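## Task

Shake or nudge the feeder tray so that the clear vial ends up holding between 10 and 12 tablets, spilling none. At the end the tray must rest against its stop and the vial must stand upright on the table surface by itself; anything held in place only by the robot does not count. Then release everything and move the grippers away.

## Robot and tools

Robot: two six-joint UR7e-type arms, left_arm and right_arm, each with a two-finger parallel gripper (0 to 50 mm opening) and a fisheye wrist camera (cam_left_wrist, cam_right_wrist, 616x616). Bases in the scene frame: left_arm at (+0.002, +0.445, 0), right_arm at (+0.030, -0.321, 0).

Scene frame: origin on the table top between the arms, +z up, +x out over the table, left_arm on the +y side. The names left and right do not refer to image sides. Result lines give each gripper's end_effector_position (m) and end_effector_quat_wxyz, plus velocities, all in this frame; reported hand positions get less accurate at long reach.

Gripper axes: fingers point along the gripper's +z, close along its x. The reported point lies midway between the pads; fingertips extend 17.5 mm past it. A flat block juts about 9 cm toward the gripper's -y and turns with it.

execute_actions(actions): a list of actions; each action is a list of up to 15 rows, one row per 1/30 s step, the last row repeated to fill 15 steps. Each row is one flat list of 18 numbers in [-1, 1] covering both arms: left dx, dy, dz, rx, ry, rz, gripper position, force_limit, speed, then the same nine for the right arm. dx..rz are an offset (not a pose) from the gripper's measured pose at the start of that action, expressed in that gripper's own axes; every row in an action refers to that same start, not the previous row. Scale: 1.0 = 0.6 m for dx, dy, dz, and 180 degrees for the rotation vector rx, ry, rz. Per step the command is clipped to 100 mm and 16 degrees from the measured pose, so big offsets take several actions. An empty list just returns state and images.

Gripper numbers: position +1 = fully open (50 mm), about -0.65 = pads touching, -1 = close until blocked (use this to grip). force_limit -1/0/+1 = roughly 20/102/185 N per pad. speed -1/0/+1 = 20/85/150 mm/s. To leave a gripper unchanged, repeat its previous three numbers; a 0 is a real command. New force or speed only takes effect after a position change of at least 0.01. object_status: 0 moving, 1 blocked while opening, 2 blocked while closing (a grip), 3 at requested position or pads met (usually nothing held). Opening is about (250 - position_measured) x 0.202 mm.

move(target, speed, stop_force, blocking): target is one 18-number row as above; the pose parts are offsets from the pose in the scene's last result showing one, in gripper axes, same scaling. Both grippers travel straight lines finishing together, 0.5 to 10 s. speed is m/s, 0.002 to 0.5 (default 0.25); rotation limited to twice that in rad/s. stop_force (N, 9 to 40, shared by both arms) ends an arm's path when its wrist sensor feels that much extra push against motion; use it slowly when aiming past a contact, not when the gripper rotates, and omit it when lifting off something. blocking=false returns after 0.5 s; then use wait or stop before new commands. The result's move: line reports done, off_target, moving, held, contact or fault, plus limits (paced = pose clipped, held = steps blocked).

wait(seconds 0 to 10) lets time pass with commands held. stop brakes a running move. zoom_image(camera, region [x0,y0,x1,y1], max 504x504 px) enlarges part of a camera's last image. read_manual gives licence texts only. finished_scene(scene) ends the current scene (pass its number) irreversibly and reports success.

Other readings: Wrist force/torque per arm in the gripper's axes (offset up to ~4 N, noise ~2.4 N, saturates ~50 N); pushing a surface reads as force pointing back into the arm. Hand target lines show where each arm is being driven. pose unreachable means the clearance check altered a command. Step readings list positions at some steps; HELD marks a blocked step. Camera calibration (K, fisheye distortion, T_world_to_cam) is given and can be slightly off.

Hazards: arms are stiff, so pressing even a little past a firm contact can trigger a fault stop (joint torque at load limit, wrist 24.9 N m, others 133 N m, or any outside force of 150 N): the arm then halts for 10 s. Keep arms from colliding. Holding loads heats motors; at 85 C the arm brakes until cool. Jog the tray gently in small offsets and watch the vial count on camera so tablets do not spill; never knock the vial, tray or tablets off the table. Finish with the tray resting on its stop, the vial upright on the table unaided, grippers opened and withdrawn. Loose objects may occasionally be nudged by outside pushes.

Each tool is called after "Call:" in YAML: its name, and indented under it one key for each argument.

## Session

Call:
execute_actions:
  actions: []

Scene clock: 0.00 s.
left_arm: end_effector_position=(+0.4053, +0.4584, +0.1867) position_measured=3 object_status=3 end_effector_quat_wxyz=(+0.000, +0.695, +0.719, -0.000) end_effector_velocity=(-0.001, +0.000, +0.000) end_effector_angular_velocity=(+0.000, +0.002, +0.001) | right_arm: end_effector_position=(+0.2992, -0.2595, +0.3349) position_measured=3 object_status=3 end_effector_quat_wxyz=(-0.042, +0.134, +0.988, -0.069) end_effector_velocity=(+0.001, +0.001, -0.000) end_effector_angular_velocity=(-0.001, +0.001, -0.000)
Joint positions: left_arm=[-0.318 -1.722  2.042 -1.891 -1.571 -0.315] | right_arm=[ 4.083 -1.117 -1.841 -1.915  1.556 -0.503]
Joint velocities: left_arm=[-0.    -0.001  0.     0.003 -0.    -0.001] | right_arm=[-0.    -0.003  0.001  0.001  0.     0.   ]
Joint torques (N m, as the arm reports them, + toward a larger angle): no reading
Wrist force (N, on the end effector, along its own x y z axes, offset not removed): no reading
Wrist torque (N m, same axes, about the end effector's origin, offset not removed): no reading
Hand target (left_arm): +0.405, +0.458, +0.187; +0.000, +0.695, +0.719, -0.000
Hand target (right_arm): +0.299, -0.260, +0.335; -0.042, +0.134, +0.988, -0.069
camera_calibration (this result's frames):
cam_right_wrist: T_world_to_cam=[[-0.960324, 0.275727, 0.0418643, 0.348587], [0.278875, 0.948036, 0.153156, 0.113282], [0.00254033, 0.158754, -0.987315, 0.519099], [0, 0, 0, 1]] pos_world=[0.301846, -0.28592, 0.480571]

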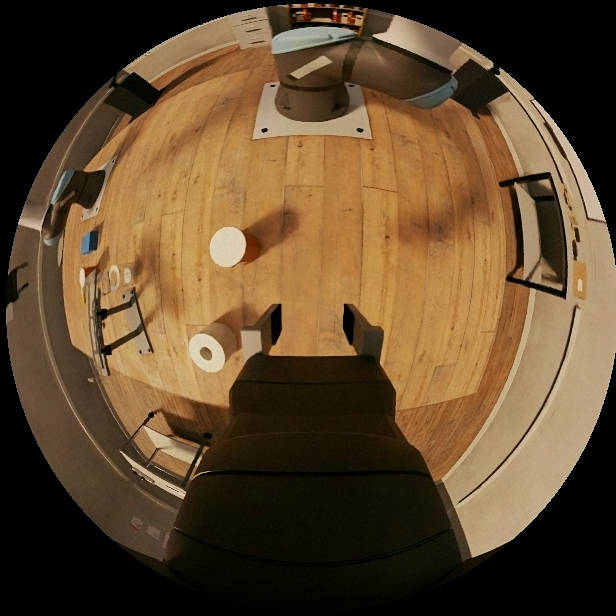

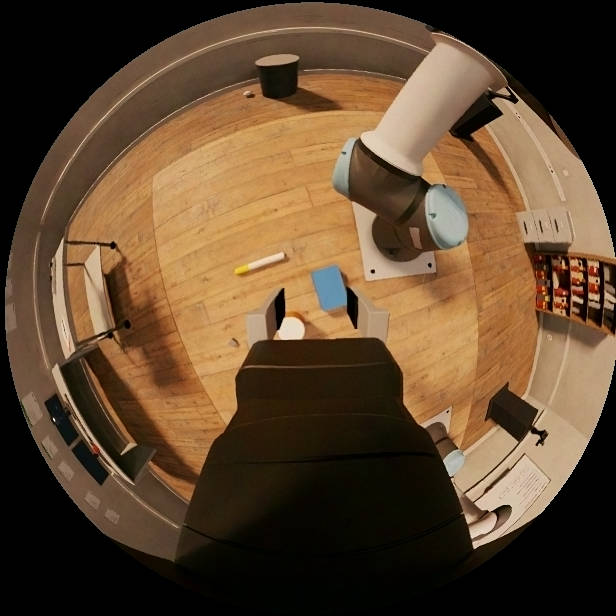

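Call:
move:
  target: [-0.65,0.22,-0.2,0,0,0,1,0,0,0,0,0,0,0,0,1,0,0]

Call:
zoom_image:
  camera: "cam_left_wrist"
  region: [200,130,400,330]

Scene clock: 9.77 s.
left_arm: end_effector_position=(+0.5504, +0.0731, +0.3063) position_measured=3 object_status=3 end_effector_quat_wxyz=(+0.000, +0.695, +0.719, -0.000) end_effector_velocity=(+0.001, -0.002, +0.001) end_effector_angular_velocity=(+0.002, +0.003, -0.000) | right_arm: end_effector_position=(+0.2992, -0.2595, +0.3349) position_measured=3 object_status=3 end_effector_quat_wxyz=(-0.042, +0.134, +0.988, -0.069) end_effector_velocity=(-0.000, -0.000, -0.000) end_effector_angular_velocity=(-0.001, +0.002, -0.001)
Joint positions: left_arm=[-0.805 -1.135  1.056 -1.492 -1.572 -0.803] | right_arm=[ 4.083 -1.117 -1.841 -1.915  1.556 -0.503]
Joint velocities: left_arm=[-0.     0.008 -0.014  0.01  -0.001 -0.   ] | right_arm=[-0.001 -0.001  0.    -0.001  0.    -0.   ]
Joint torques (N m, as the arm reports them, + toward a larger angle): left_arm=[ -9.28 -32.7  -29.73  -1.5   -1.31  -1.24] | right_arm=[-2.23  3.86 25.69  2.9  -0.27  0.03]
Wrist force (N, on the end effector, along its own x y z axes, offset not removed): left_arm=[-0.6 0.3 -0.4] | right_arm=[-0.3 0.1 0.7]
Wrist torque (N m, same axes, about the end effector's origin, offset not removed): left_arm=[-0.02 0.06 -0.03] | right_arm=[-0.03 -0.10 0.26]
Hand target (left_arm): +0.550, +0.073, +0.306; +0.000, +0.695, +0.719, -0.000
Hand target (right_arm): +0.299, -0.260, +0.335; -0.042, +0.134, +0.988, -0.069
Off the commanded pose (left_arm): 0.001 m, 0 deg.
Off the commanded pose (right_arm): 0.000 m, 0 deg.
move: done
camera_calibration (this result's frames):
cam_left_wrist: T_world_to_cam=[[-0.0453157, 0.99897, -0.00248708, -0.0430374], [0.972842, 0.0446959, 0.227112, -0.593459], [0.226989, 0.00787221, -0.973865, 0.324472], [0, 0, 0, 1]] pos_world=[0.50174, 0.066964, 0.450667]
cam_right_wrist: T_world_to_cam=[[-0.960324, 0.275727, 0.0418642, 0.348587], [0.278875, 0.948036, 0.153156, 0.113282], [0.00254045, 0.158754, -0.987315, 0.519099], [0, 0, 0, 1]] pos_world=[0.301846, -0.28592, 0.480571]

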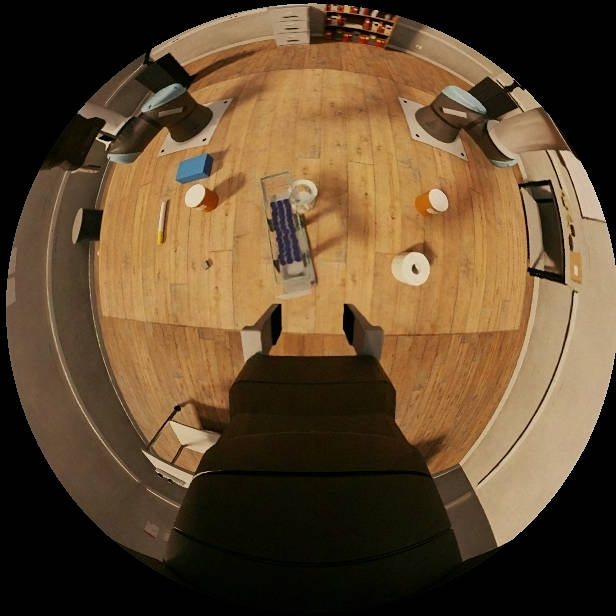

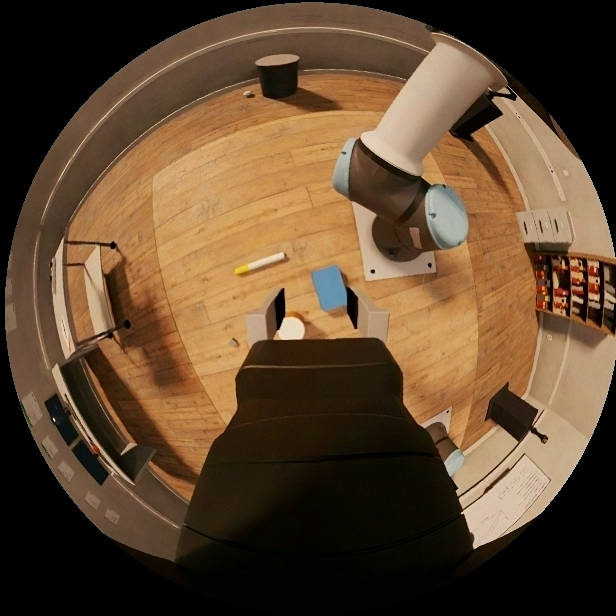

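Region (200, 130, 400, 330) of cam_left_wrist's 616x616 image, scaled by 2.520, with more detail than that image has.

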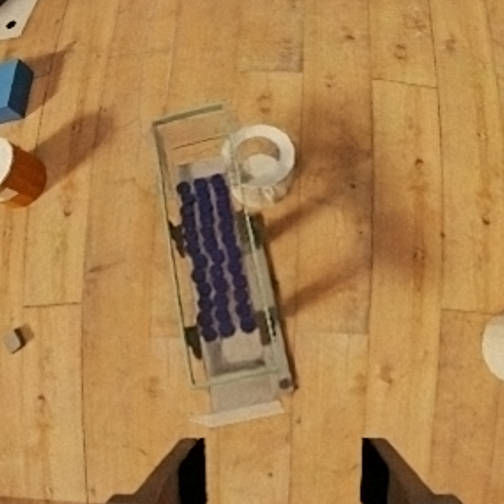

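Call:
move:
  target: [0.048,-0.318,0.25,0,0,-0.54,0.34,0,0,0,0,0,0,0,0,1,0,0]

Call:
move:
  target: [0,0,0.2,0,0,0,0.34,0,0,0,0,0,0,0,0,1,0,0]
  speed: 0.1

Scene clock: 32.67 s.
left_arm: end_effector_position=(+0.3586, +0.0954, +0.1566) position_measured=101 object_status=3 end_effector_quat_wxyz=(-0.001, -0.079, +0.997, -0.000) end_effector_velocity=(-0.001, -0.000, -0.001) end_effector_angular_velocity=(-0.001, -0.002, +0.011) | right_arm: end_effector_position=(+0.2992, -0.2595, +0.3349) position_measured=3 object_status=3 end_effector_quat_wxyz=(-0.042, +0.134, +0.988, -0.069) end_effector_velocity=(-0.000, -0.000, +0.000) end_effector_angular_velocity=(-0.001, +0.001, +0.001)
Joint positions: left_arm=[-1.06  -1.565  1.981 -1.987 -1.572 -2.752] | right_arm=[ 4.083 -1.117 -1.841 -1.915  1.556 -0.503]
Joint velocities: left_arm=[-0.004 -0.003  0.006 -0.005  0.001 -0.015] | right_arm=[ 0.001  0.    -0.    -0.001 -0.     0.   ]
Joint torques (N m, as the arm reports them, + toward a larger angle): left_arm=[ -8.94 -36.69 -15.82  -4.53   1.16  -1.15] | right_arm=[-2.86  3.98 25.44  2.87 -0.16 -0.12]
Wrist force (N, on the end effector, along its own x y z axes, offset not removed): left_arm=[1.0 -2.9 -1.2] | right_arm=[-2.6 0.6 0.7]
Wrist torque (N m, same axes, about the end effector's origin, offset not removed): left_arm=[-0.48 -0.22 -0.15] | right_arm=[-0.02 0.22 0.22]
Hand target (left_arm): +0.358, +0.095, +0.157; -0.000, -0.079, +0.997, -0.000
Hand target (right_arm): +0.299, -0.260, +0.335; -0.042, +0.134, +0.988, -0.069
Off the commanded pose (left_arm): 0.000 m, 0 deg.
Off the commanded pose (right_arm): 0.000 m, 0 deg.
move: done
camera_calibration (this result's frames):
cam_left_wrist: T_world_to_cam=[[-0.985648, -0.168812, -0.000490925, 0.373929], [-0.164528, 0.959975, 0.226667, -0.0533403], [-0.0377927, 0.223494, -0.973972, 0.296475], [0, 0, 0, 1]] pos_world=[0.370991, 0.0480684, 0.301033]
cam_right_wrist: T_world_to_cam=[[-0.960324, 0.275727, 0.0418643, 0.348587], [0.278875, 0.948036, 0.153156, 0.113282], [0.00254039, 0.158755, -0.987315, 0.519099], [0, 0, 0, 1]] pos_world=[0.301846, -0.28592, 0.480571]

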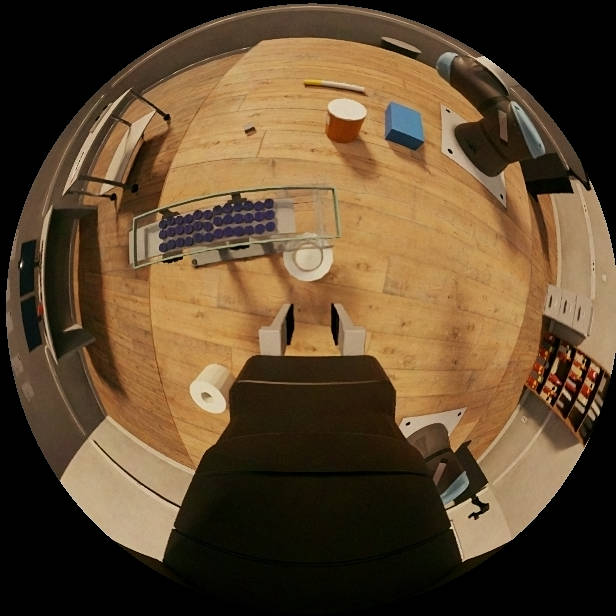

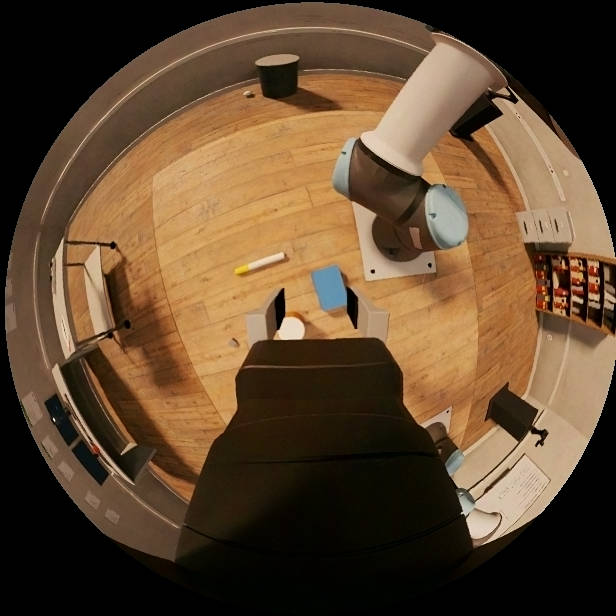

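Scene clock: 34.40 s.
left_arm: end_effector_position=(+0.3583, +0.0954, +0.0369) position_measured=101 object_status=3 end_effector_quat_wxyz=(-0.001, -0.078, +0.997, -0.000) end_effector_velocity=(+0.000, -0.000, -0.002) end_effector_angular_velocity=(-0.000, +0.000, -0.001) | right_arm: end_effector_position=(+0.2992, -0.2595, +0.3349) position_measured=3 object_status=3 end_effector_quat_wxyz=(-0.042, +0.134, +0.988, -0.069) end_effector_velocity=(+0.000, +0.000, +0.000) end_effector_angular_velocity=(+0.003, -0.002, +0.000)
Joint positions: left_arm=[-1.06  -1.388  2.15  -2.334 -1.572 -2.753] | right_arm=[ 4.083 -1.117 -1.841 -1.915  1.556 -0.503]
Joint velocities: left_arm=[ 0.001  0.004  0.001 -0.006 -0.     0.002] | right_arm=[ 0.     0.001  0.     0.002  0.001 -0.   ]
Joint torques (N m, as the arm reports them, + toward a larger angle): left_arm=[  9.34 -14.66 -11.98  -4.27  -0.45   1.43] | right_arm=[-2.12  3.71 25.34  2.9  -0.19 -0.07]
Wrist force (N, on the end effector, along its own x y z axes, offset not removed): left_arm=[0.1 -0.9 0.5] | right_arm=[0.5 -1.7 -2.6]
Wrist torque (N m, same axes, about the end effector's origin, offset not removed): left_arm=[-0.22 -0.07 -0.03] | right_arm=[-0.43 -0.22 0.13]
Hand target (left_arm): +0.358, +0.095, +0.037; -0.001, -0.079, +0.997, -0.000
Hand target (right_arm): +0.299, -0.260, +0.335; -0.042, +0.134, +0.988, -0.069
Off the commanded pose (left_arm): 0.000 m, 0 deg.
Off the commanded pose (right_arm): 0.000 m, 0 deg.
move: done
camera_calibration (this result's frames):
cam_left_wrist: T_world_to_cam=[[-0.985665, -0.168716, -0.000473853, 0.373647], [-0.164429, 0.959983, 0.226708, -0.026267], [-0.0377943, 0.223536, -0.973963, 0.179821], [0, 0, 0, 1]] pos_world=[0.370768, 0.0480597, 0.181271]
cam_right_wrist: T_world_to_cam=[[-0.960324, 0.275727, 0.0418643, 0.348587], [0.278875, 0.948036, 0.153156, 0.113282], [0.00254038, 0.158754, -0.987315, 0.519099], [0, 0, 0, 1]] pos_world=[0.301846, -0.28592, 0.480571]

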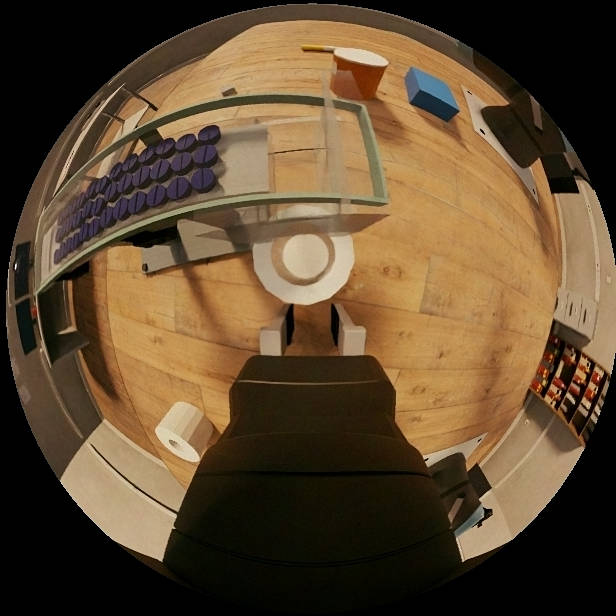

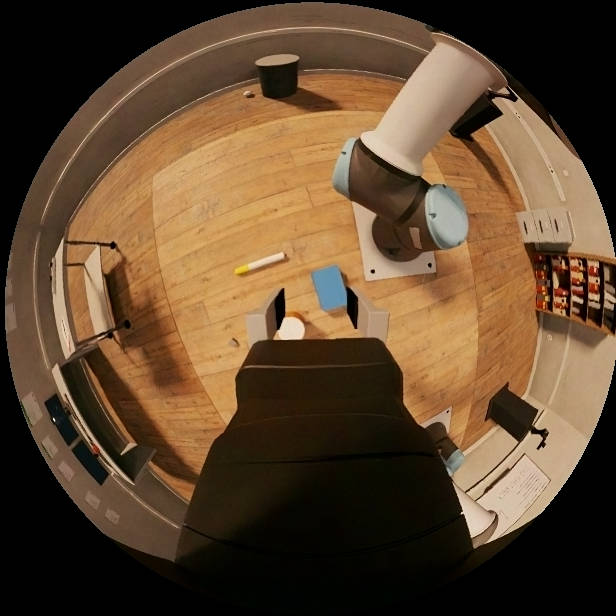

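Call:
move:
  target: [-0.008,-0.075,0,0,0,0,0.34,0,0,0,0,0,0,0,0,1,0,0]
  speed: 0.02
  stop_force: 12

Call:
move:
  target: [0,0.02,-0.1,0,0,0,0.34,0,0,0,0,0,0,0,0,1,0,0]
  speed: 0.05

Call:
zoom_image:
  camera: "cam_left_wrist"
  region: [60,150,400,330]

Scene clock: 44.77 s.
left_arm: end_effector_position=(+0.3697, +0.0530, +0.0366) position_measured=101 object_status=3 end_effector_quat_wxyz=(-0.001, -0.078, +0.997, -0.000) end_effector_velocity=(-0.001, +0.001, +0.000) end_effector_angular_velocity=(-0.003, -0.002, -0.004) | right_arm: end_effector_position=(+0.2992, -0.2595, +0.3349) position_measured=3 object_status=3 end_effector_quat_wxyz=(-0.042, +0.134, +0.988, -0.069) end_effector_velocity=(+0.000, -0.001, +0.000) end_effector_angular_velocity=(-0.001, -0.001, -0.001)
Joint positions: left_arm=[-1.085 -1.309  2.047 -2.309 -1.572 -2.777] | right_arm=[ 4.083 -1.117 -1.841 -1.915  1.556 -0.503]
Joint velocities: left_arm=[ 0.    -0.004  0.007 -0.007  0.     0.005] | right_arm=[-0.001  0.001  0.    -0.001 -0.001  0.   ]
Joint torques (N m, as the arm reports them, + toward a larger angle): left_arm=[ -0.93 -46.11 -21.61  -9.28  -1.94   2.14] | right_arm=[-2.45  3.8  25.97  2.93 -0.17 -0.15]
Wrist force (N, on the end effector, along its own x y z axes, offset not removed): left_arm=[-4.4 22.2 1.7] | right_arm=[-1.1 -0.5 1.6]
Wrist torque (N m, same axes, about the end effector's origin, offset not removed): left_arm=[0.52 0.25 -0.68] | right_arm=[-0.22 -0.01 0.18]
Hand target (left_arm): +0.370, +0.053, +0.037; -0.001, -0.078, +0.997, -0.000
Hand target (right_arm): +0.299, -0.260, +0.335; -0.042, +0.134, +0.988, -0.069
Off the commanded pose (left_arm): 0.001 m, 0 deg.
Off the commanded pose (right_arm): 0.000 m, 0 deg.
move: contact (left_arm)
camera_calibration (this result's frames):
cam_left_wrist: T_world_to_cam=[[-0.985667, -0.1687, -0.000322912, 0.377704], [-0.164364, 0.959899, 0.22711, 0.0163247], [-0.0380034, 0.223908, -0.973869, 0.189563], [0, 0, 0, 1]] pos_world=[0.382178, 0.00560382, 0.181024]
cam_right_wrist: T_world_to_cam=[[-0.960324, 0.275727, 0.0418642, 0.348587], [0.278875, 0.948036, 0.153156, 0.113282], [0.00254044, 0.158754, -0.987315, 0.519099], [0, 0, 0, 1]] pos_world=[0.301846, -0.28592, 0.480571]

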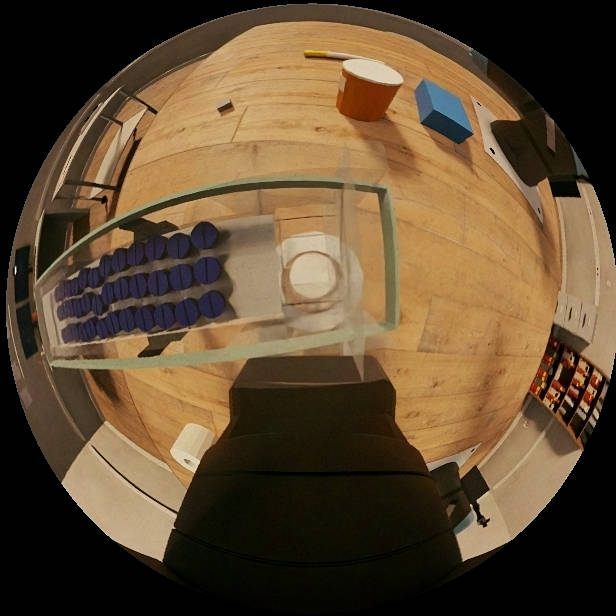

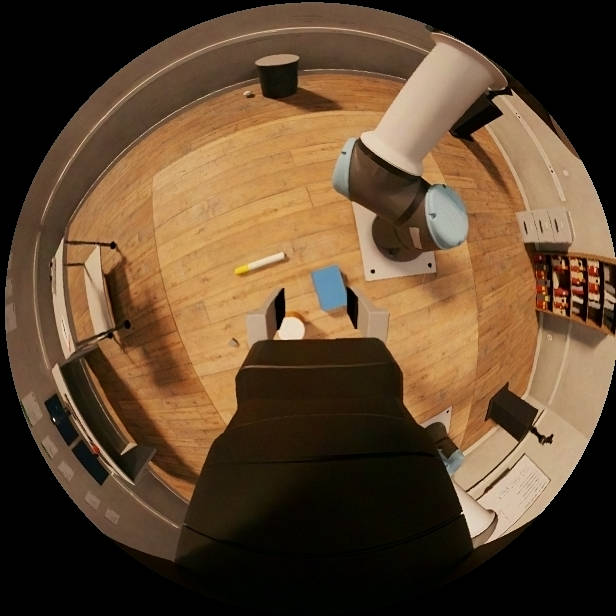

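Scene clock: 46.40 s.
left_arm: end_effector_position=(+0.3679, +0.0648, +0.0964) position_measured=101 object_status=3 end_effector_quat_wxyz=(-0.001, -0.078, +0.997, -0.000) end_effector_velocity=(+0.000, +0.000, +0.002) end_effector_angular_velocity=(+0.000, -0.001, -0.000) | right_arm: end_effector_position=(+0.2992, -0.2595, +0.3349) position_measured=3 object_status=3 end_effector_quat_wxyz=(-0.042, +0.134, +0.988, -0.069) end_effector_velocity=(-0.001, +0.000, -0.000) end_effector_angular_velocity=(+0.001, +0.002, -0.000)
Joint positions: left_arm=[-1.076 -1.425  2.003 -2.148 -1.572 -2.768] | right_arm=[ 4.083 -1.117 -1.841 -1.915  1.556 -0.503]
Joint velocities: left_arm=[ 0.    -0.003 -0.003  0.006  0.001  0.001] | right_arm=[ 0.     0.    -0.    -0.001  0.002 -0.   ]
Joint torques (N m, as the arm reports them, + toward a larger angle): left_arm=[  8.86 -43.41 -28.91  -1.7    1.13   1.43] | right_arm=[-2.05  3.95 25.81  2.97 -0.16 -0.09]
Wrist force (N, on the end effector, along its own x y z axes, offset not removed): left_arm=[0.5 -2.1 1.8] | right_arm=[-2.5 1.8 2.3]
Wrist torque (N m, same axes, about the end effector's origin, offset not removed): left_arm=[-0.36 -0.07 -0.11] | right_arm=[0.34 0.26 0.21]
Hand target (left_arm): +0.368, +0.065, +0.097; -0.001, -0.078, +0.997, -0.000
Hand target (right_arm): +0.299, -0.260, +0.335; -0.042, +0.134, +0.988, -0.069
Off the commanded pose (left_arm): 0.000 m, 0 deg.
Off the commanded pose (right_arm): 0.000 m, 0 deg.
move: done
camera_calibration (this result's frames):
cam_left_wrist: T_world_to_cam=[[-0.985667, -0.1687, -0.000343372, 0.377951], [-0.164369, 0.959902, 0.227093, -0.00882163], [-0.0379811, 0.223895, -0.973873, 0.245023], [0, 0, 0, 1]] pos_world=[0.38039, 0.017369, 0.240754]
cam_right_wrist: T_world_to_cam=[[-0.960324, 0.275727, 0.0418643, 0.348587], [0.278875, 0.948036, 0.153156, 0.113282], [0.00254031, 0.158754, -0.987315, 0.519099], [0, 0, 0, 1]] pos_world=[0.301846, -0.28592, 0.480571]

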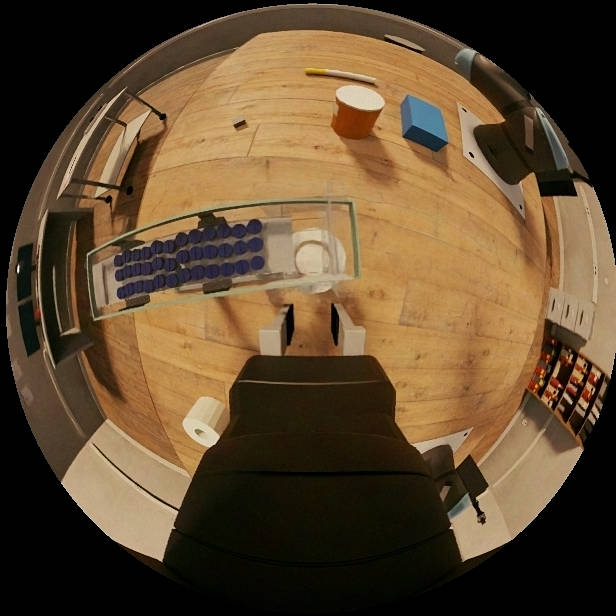

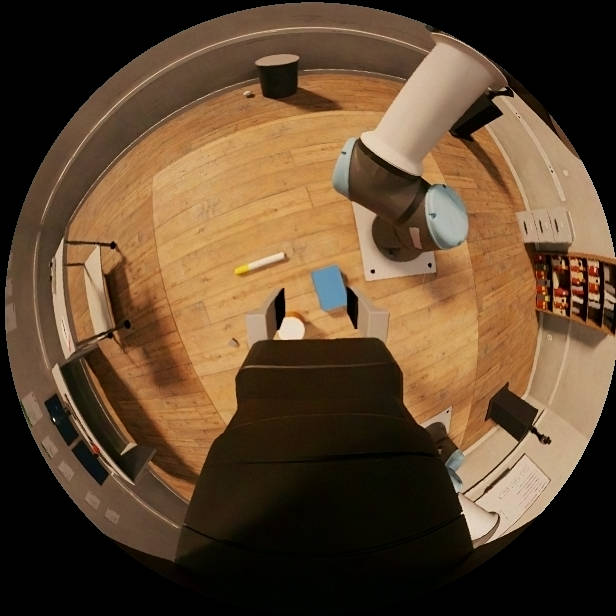

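Region (60, 150, 400, 330) of cam_left_wrist's 616x616 image, scaled by 1.482, with more detail than that image has; it fills the top 267 rows of this view, and the rest is white.

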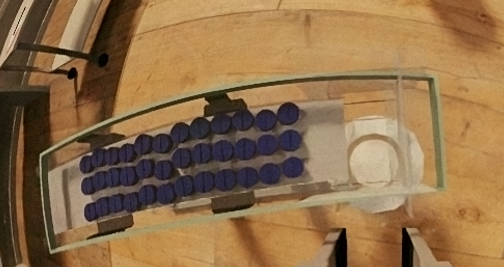

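Call:
move:
  target: [0,0.01,0.095,0.11,0,0,-1,0,0,0,0,0,0,0,0,1,0,0]
  speed: 0.1

Call:
move:
  target: [0,-0.0376,0.0137,0,0,0,-1,0,0,0,0,0,0,0,0,1,0,0]
  speed: 0.015
  stop_force: 12

Call:
move:
  target: [0,0.0,-0.12,-0.11,0,0,-1,0,0,0,0,0,0,0,0,1,0,0]
  speed: 0.1

Scene clock: 63.53 s.
left_arm: end_effector_position=(+0.3669, +0.0708, +0.0397) position_measured=253 object_status=3 end_effector_quat_wxyz=(+0.013, -0.077, +0.982, -0.171) end_effector_velocity=(+0.000, -0.000, -0.002) end_effector_angular_velocity=(-0.011, -0.002, +0.001) | right_arm: end_effector_position=(+0.2992, -0.2595, +0.3349) position_measured=3 object_status=3 end_effector_quat_wxyz=(-0.042, +0.134, +0.988, -0.069) end_effector_velocity=(+0.000, +0.000, +0.000) end_effector_angular_velocity=(+0.000, -0.001, +0.000)
Joint positions: left_arm=[-0.99  -1.354  2.309 -2.837 -1.722 -2.706] | right_arm=[ 4.083 -1.117 -1.841 -1.915  1.556 -0.503]
Joint velocities: left_arm=[ 0.003  0.008  0.008 -0.027 -0.005 -0.   ] | right_arm=[ 0.     0.     0.     0.001 -0.001 -0.   ]
Joint torques (N m, as the arm reports them, + toward a larger angle): left_arm=[ 10.73 -15.    -8.81  -4.63  -1.81   1.53] | right_arm=[-2.52  3.3  26.34  2.86 -0.2  -0.12]
Wrist force (N, on the end effector, along its own x y z axes, offset not removed): left_arm=[-0.6 -3.0 -1.5] | right_arm=[-2.8 -0.3 0.8]
Wrist torque (N m, same axes, about the end effector's origin, offset not removed): left_arm=[-0.59 0.07 -0.08] | right_arm=[-0.21 0.30 0.13]
Hand target (left_arm): +0.367, +0.071, +0.039; +0.013, -0.077, +0.982, -0.172
Hand target (right_arm): +0.299, -0.260, +0.335; -0.042, +0.134, +0.988, -0.069
Off the commanded pose (left_arm): 0.000 m, 0 deg.
Off the commanded pose (right_arm): 0.000 m, 0 deg.
move: done
camera_calibration (this result's frames):
cam_left_wrist: T_world_to_cam=[[-0.98571, -0.168414, 0.00360739, 0.377743], [-0.16771, 0.979133, -0.114765, 0.0115042], [0.0157959, -0.11373, -0.993386, 0.193389], [0, 0, 0, 1]] pos_world=[0.371219, 0.074347, 0.192068]
cam_right_wrist: T_world_to_cam=[[-0.960324, 0.275727, 0.0418644, 0.348587], [0.278875, 0.948036, 0.153156, 0.113282], [0.00254028, 0.158754, -0.987315, 0.519099], [0, 0, 0, 1]] pos_world=[0.301846, -0.28592, 0.480571]

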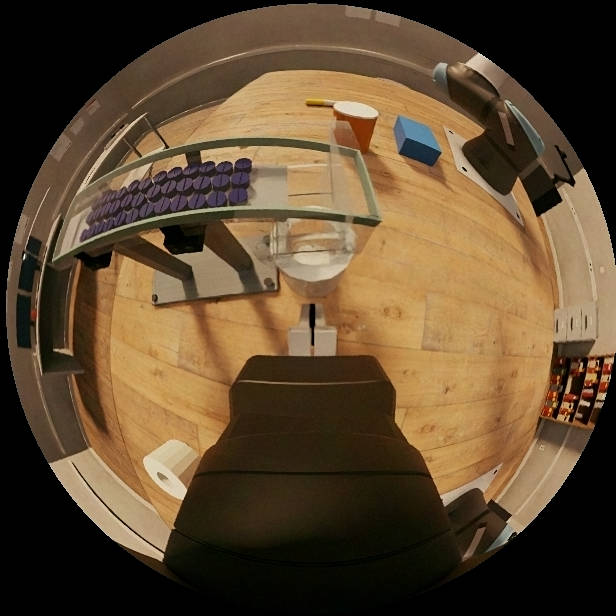

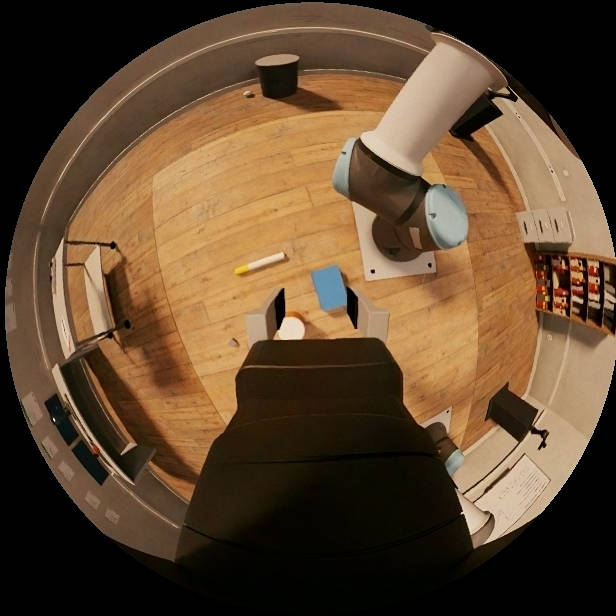

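Scene clock: 65.40 s.
left_arm: end_effector_position=(+0.3706, +0.0474, +0.0395) position_measured=253 object_status=3 end_effector_quat_wxyz=(+0.013, -0.077, +0.982, -0.171) end_effector_velocity=(+0.001, -0.002, +0.000) end_effector_angular_velocity=(+0.000, +0.000, +0.000) | right_arm: end_effector_position=(+0.2992, -0.2595, +0.3349) position_measured=3 object_status=3 end_effector_quat_wxyz=(-0.042, +0.134, +0.988, -0.069) end_effector_velocity=(-0.000, -0.000, -0.000) end_effector_angular_velocity=(-0.001, +0.001, +0.000)
Joint positions: left_arm=[-1.014 -1.32   2.262 -2.828 -1.715 -2.729] | right_arm=[ 4.083 -1.117 -1.841 -1.915  1.556 -0.503]
Joint velocities: left_arm=[-0.002  0.003 -0.005  0.002  0.001 -0.003] | right_arm=[ 0.     0.    -0.    -0.002 -0.    -0.   ]
Joint torques (N m, as the arm reports them, + toward a larger angle): left_arm=[-10.04 -14.62 -22.99  -1.95   0.81  -1.24] | right_arm=[-2.57  3.88 25.41  2.97 -0.16 -0.01]
Wrist force (N, on the end effector, along its own x y z axes, offset not removed): left_arm=[0.1 -0.1 -1.8] | right_arm=[-1.7 1.5 -0.6]
Wrist torque (N m, same axes, about the end effector's origin, offset not removed): left_arm=[-0.17 -0.15 0.00] | right_arm=[-0.01 0.03 0.19]
Hand target (left_arm): +0.371, +0.047, +0.040; +0.013, -0.077, +0.982, -0.171
Hand target (right_arm): +0.299, -0.260, +0.335; -0.042, +0.134, +0.988, -0.069
Off the commanded pose (left_arm): 0.000 m, 0 deg.
Off the commanded pose (right_arm): 0.000 m, 0 deg.
move: done
camera_calibration (this result's frames):
cam_left_wrist: T_world_to_cam=[[-0.98571, -0.168409, 0.00363531, 0.377464], [-0.167709, 0.979132, -0.114779, 0.035054], [0.0157705, -0.113749, -0.993384, 0.190536], [0, 0, 0, 1]] pos_world=[0.374945, 0.0509193, 0.191927]
cam_right_wrist: T_world_to_cam=[[-0.960324, 0.275727, 0.0418644, 0.348587], [0.278875, 0.948036, 0.153156, 0.113282], [0.00254028, 0.158754, -0.987315, 0.519099], [0, 0, 0, 1]] pos_world=[0.301846, -0.28592, 0.480571]

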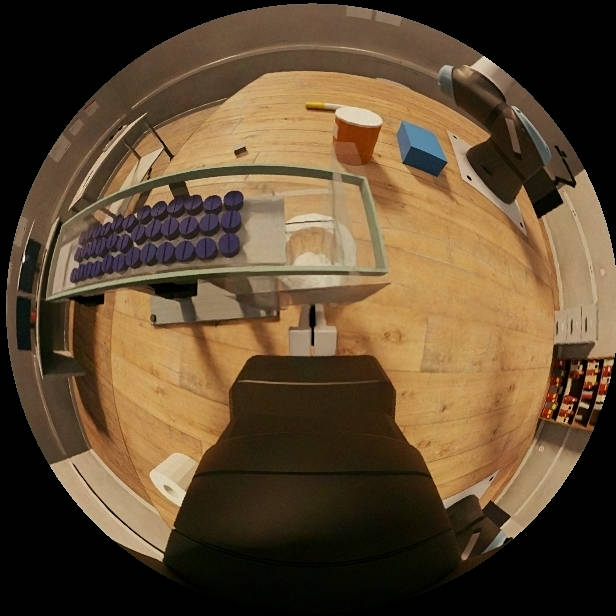

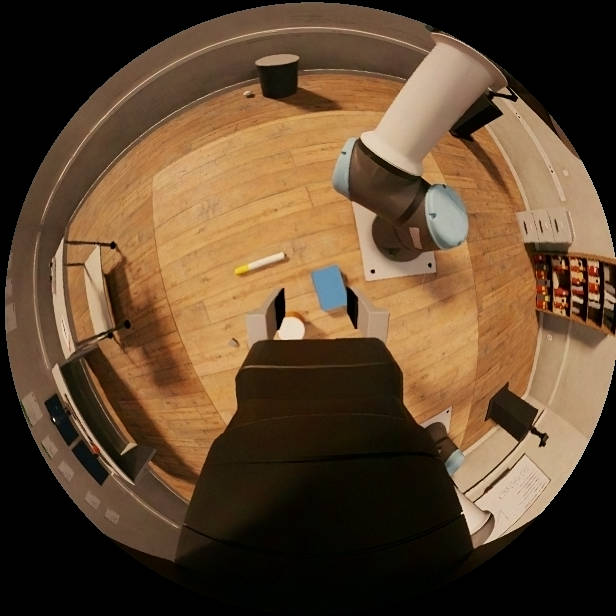

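Scene clock: 67.53 s.
left_arm: end_effector_position=(+0.3669, +0.0712, +0.1072) position_measured=253 object_status=3 end_effector_quat_wxyz=(-0.000, -0.078, +0.997, -0.001) end_effector_velocity=(-0.000, +0.001, +0.002) end_effector_angular_velocity=(+0.015, +0.003, -0.000) | right_arm: end_effector_position=(+0.2992, -0.2595, +0.3349) position_measured=3 object_status=3 end_effector_quat_wxyz=(-0.042, +0.134, +0.988, -0.069) end_effector_velocity=(-0.001, -0.000, +0.000) end_effector_angular_velocity=(-0.001, +0.001, +0.000)
Joint positions: left_arm=[-1.071 -1.452  2.002 -2.121 -1.572 -2.763] | right_arm=[ 4.083 -1.117 -1.841 -1.915  1.556 -0.503]
Joint velocities: left_arm=[-0.002  0.001 -0.013  0.027  0.005 -0.002] | right_arm=[ 0.     0.001  0.001 -0.003  0.    -0.   ]
Joint torques (N m, as the arm reports them, + toward a larger angle): left_arm=[-11.12 -15.68 -29.91  -1.36   1.4   -0.89] | right_arm=[-2.31  3.97 25.91  2.83 -0.14 -0.2 ]
Wrist force (N, on the end effector, along its own x y z axes, offset not removed): left_arm=[0.7 -2.1 -0.5] | right_arm=[-3.2 -0.3 -0.6]
Wrist torque (N m, same axes, about the end effector's origin, offset not removed): left_arm=[-0.35 -0.21 -0.01] | right_arm=[-0.27 0.36 0.29]
Hand target (left_arm): +0.367, +0.071, +0.107; -0.001, -0.078, +0.997, +0.000
Hand target (right_arm): +0.299, -0.260, +0.335; -0.042, +0.134, +0.988, -0.069
Off the commanded pose (left_arm): 0.000 m, 0 deg.
Off the commanded pose (right_arm): 0.000 m, 0 deg.
move: done
camera_calibration (this result's frames):
cam_left_wrist: T_world_to_cam=[[-0.985682, -0.168614, -0.000514722, 0.378055], [-0.164348, 0.960052, 0.226473, -0.0175406], [-0.0376925, 0.223315, -0.974017, 0.254022], [0, 0, 0, 1]] pos_world=[0.379334, 0.0238584, 0.251589]
cam_right_wrist: T_world_to_cam=[[-0.960324, 0.275727, 0.0418643, 0.348587], [0.278875, 0.948036, 0.153156, 0.113282], [0.0025404, 0.158754, -0.987315, 0.519099], [0, 0, 0, 1]] pos_world=[0.301846, -0.28592, 0.480571]

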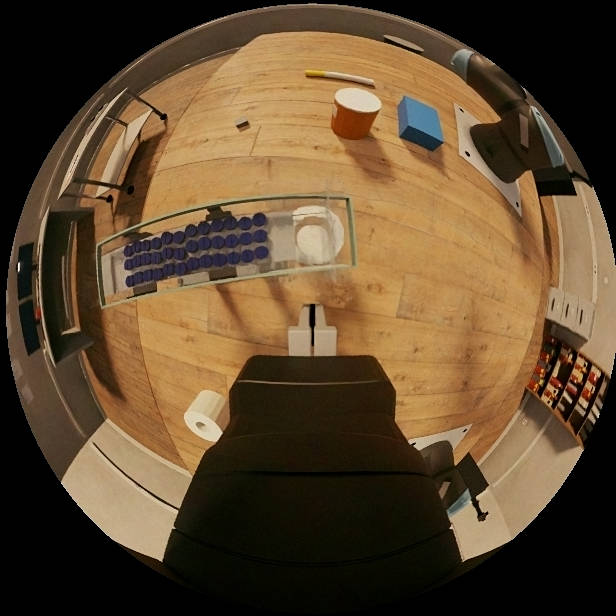

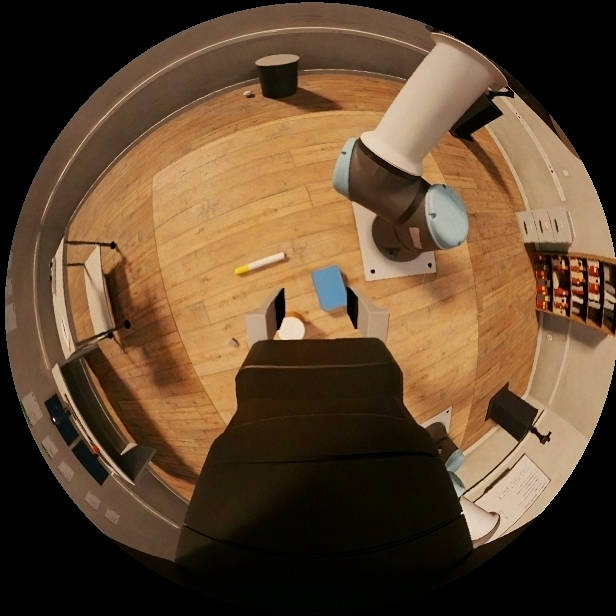

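Call:
move:
  target: [0,-0.026,-0.09,0,0,0,1,0,0,0,0,0,0,0,0,1,0,0]
  speed: 0.1

Call:
zoom_image:
  camera: "cam_left_wrist"
  region: [230,200,370,310]

Scene clock: 72.93 s.
left_arm: end_effector_position=(+0.3694, +0.0559, +0.1609) position_measured=3 object_status=3 end_effector_quat_wxyz=(-0.000, -0.078, +0.997, -0.001) end_effector_velocity=(+0.000, -0.001, +0.003) end_effector_angular_velocity=(-0.001, -0.001, +0.001) | right_arm: end_effector_position=(+0.2992, -0.2595, +0.3349) position_measured=3 object_status=3 end_effector_quat_wxyz=(-0.042, +0.134, +0.988, -0.069) end_effector_velocity=(-0.000, -0.000, -0.000) end_effector_angular_velocity=(-0.002, +0.001, +0.002)
Joint positions: left_arm=[-1.083 -1.485  1.885 -1.971 -1.572 -2.775] | right_arm=[ 4.083 -1.117 -1.841 -1.915  1.556 -0.503]
Joint velocities: left_arm=[-0.001 -0.001 -0.006  0.006  0.    -0.001] | right_arm=[ 0.002  0.    -0.001 -0.001 -0.    -0.   ]
Joint torques (N m, as the arm reports them, + toward a larger angle): left_arm=[ -9.04 -40.98 -28.4   -1.49  -1.34  -1.11] | right_arm=[-1.91  3.66 26.29  2.94 -0.16 -0.21]
Wrist force (N, on the end effector, along its own x y z axes, offset not removed): left_arm=[-1.0 -0.6 -0.5] | right_arm=[-1.6 1.5 -0.5]
Wrist torque (N m, same axes, about the end effector's origin, offset not removed): left_arm=[-0.16 0.12 0.10] | right_arm=[0.06 0.14 0.15]
Hand target (left_arm): +0.369, +0.056, +0.161; -0.000, -0.078, +0.997, -0.001
Hand target (right_arm): +0.299, -0.260, +0.335; -0.042, +0.134, +0.988, -0.069
Off the commanded pose (left_arm): 0.000 m, 0 deg.
Off the commanded pose (right_arm): 0.000 m, 0 deg.
move: done
camera_calibration (this result's frames):
cam_left_wrist: T_world_to_cam=[[-0.985682, -0.168613, -0.00052505, 0.377964], [-0.164352, 0.960064, 0.22642, -0.0145791], [-0.0376733, 0.223264, -0.97403, 0.309872], [0, 0, 0, 1]] pos_world=[0.381831, 0.00854358, 0.305324]
cam_right_wrist: T_world_to_cam=[[-0.960324, 0.275727, 0.0418644, 0.348587], [0.278875, 0.948036, 0.153156, 0.113282], [0.00254027, 0.158754, -0.987315, 0.519099], [0, 0, 0, 1]] pos_world=[0.301846, -0.28592, 0.480571]

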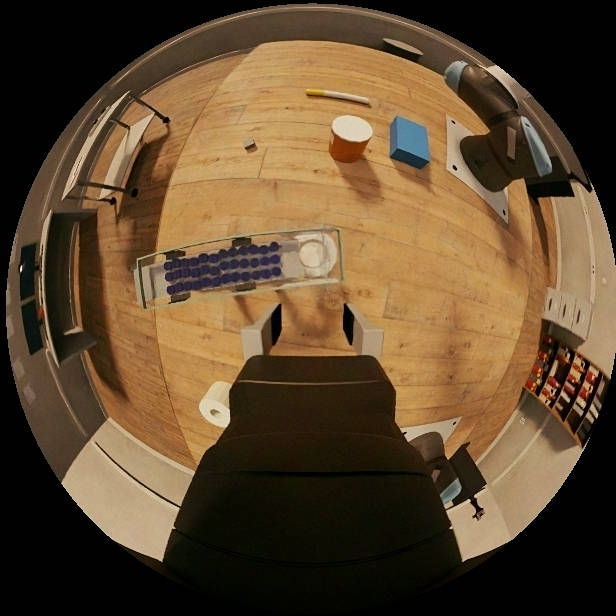

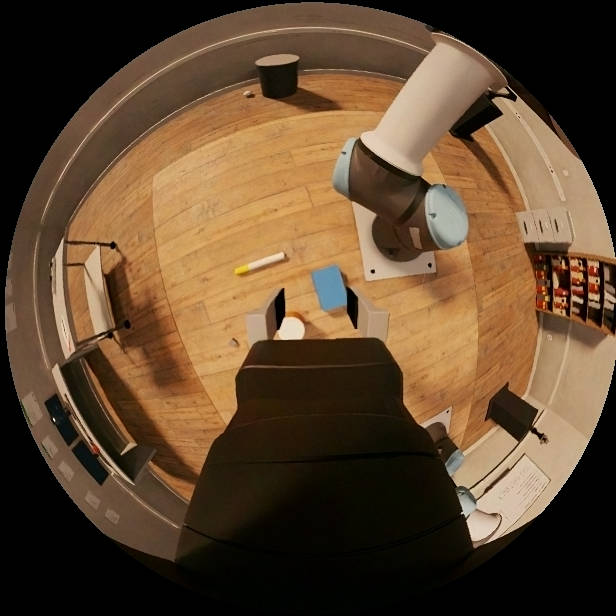

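Region (230, 200, 370, 310) of cam_left_wrist's 616x616 image, scaled by 3.600, with more detail than that image has; it fills the top 396 rows of this view, and the rest is white.

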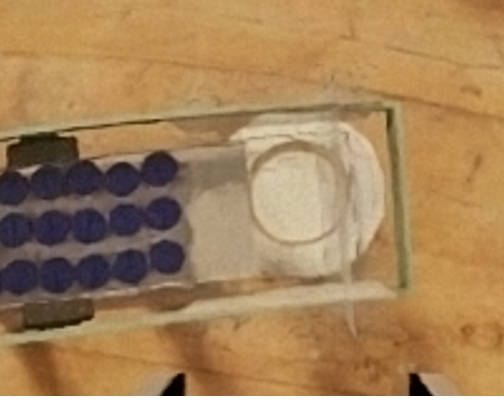

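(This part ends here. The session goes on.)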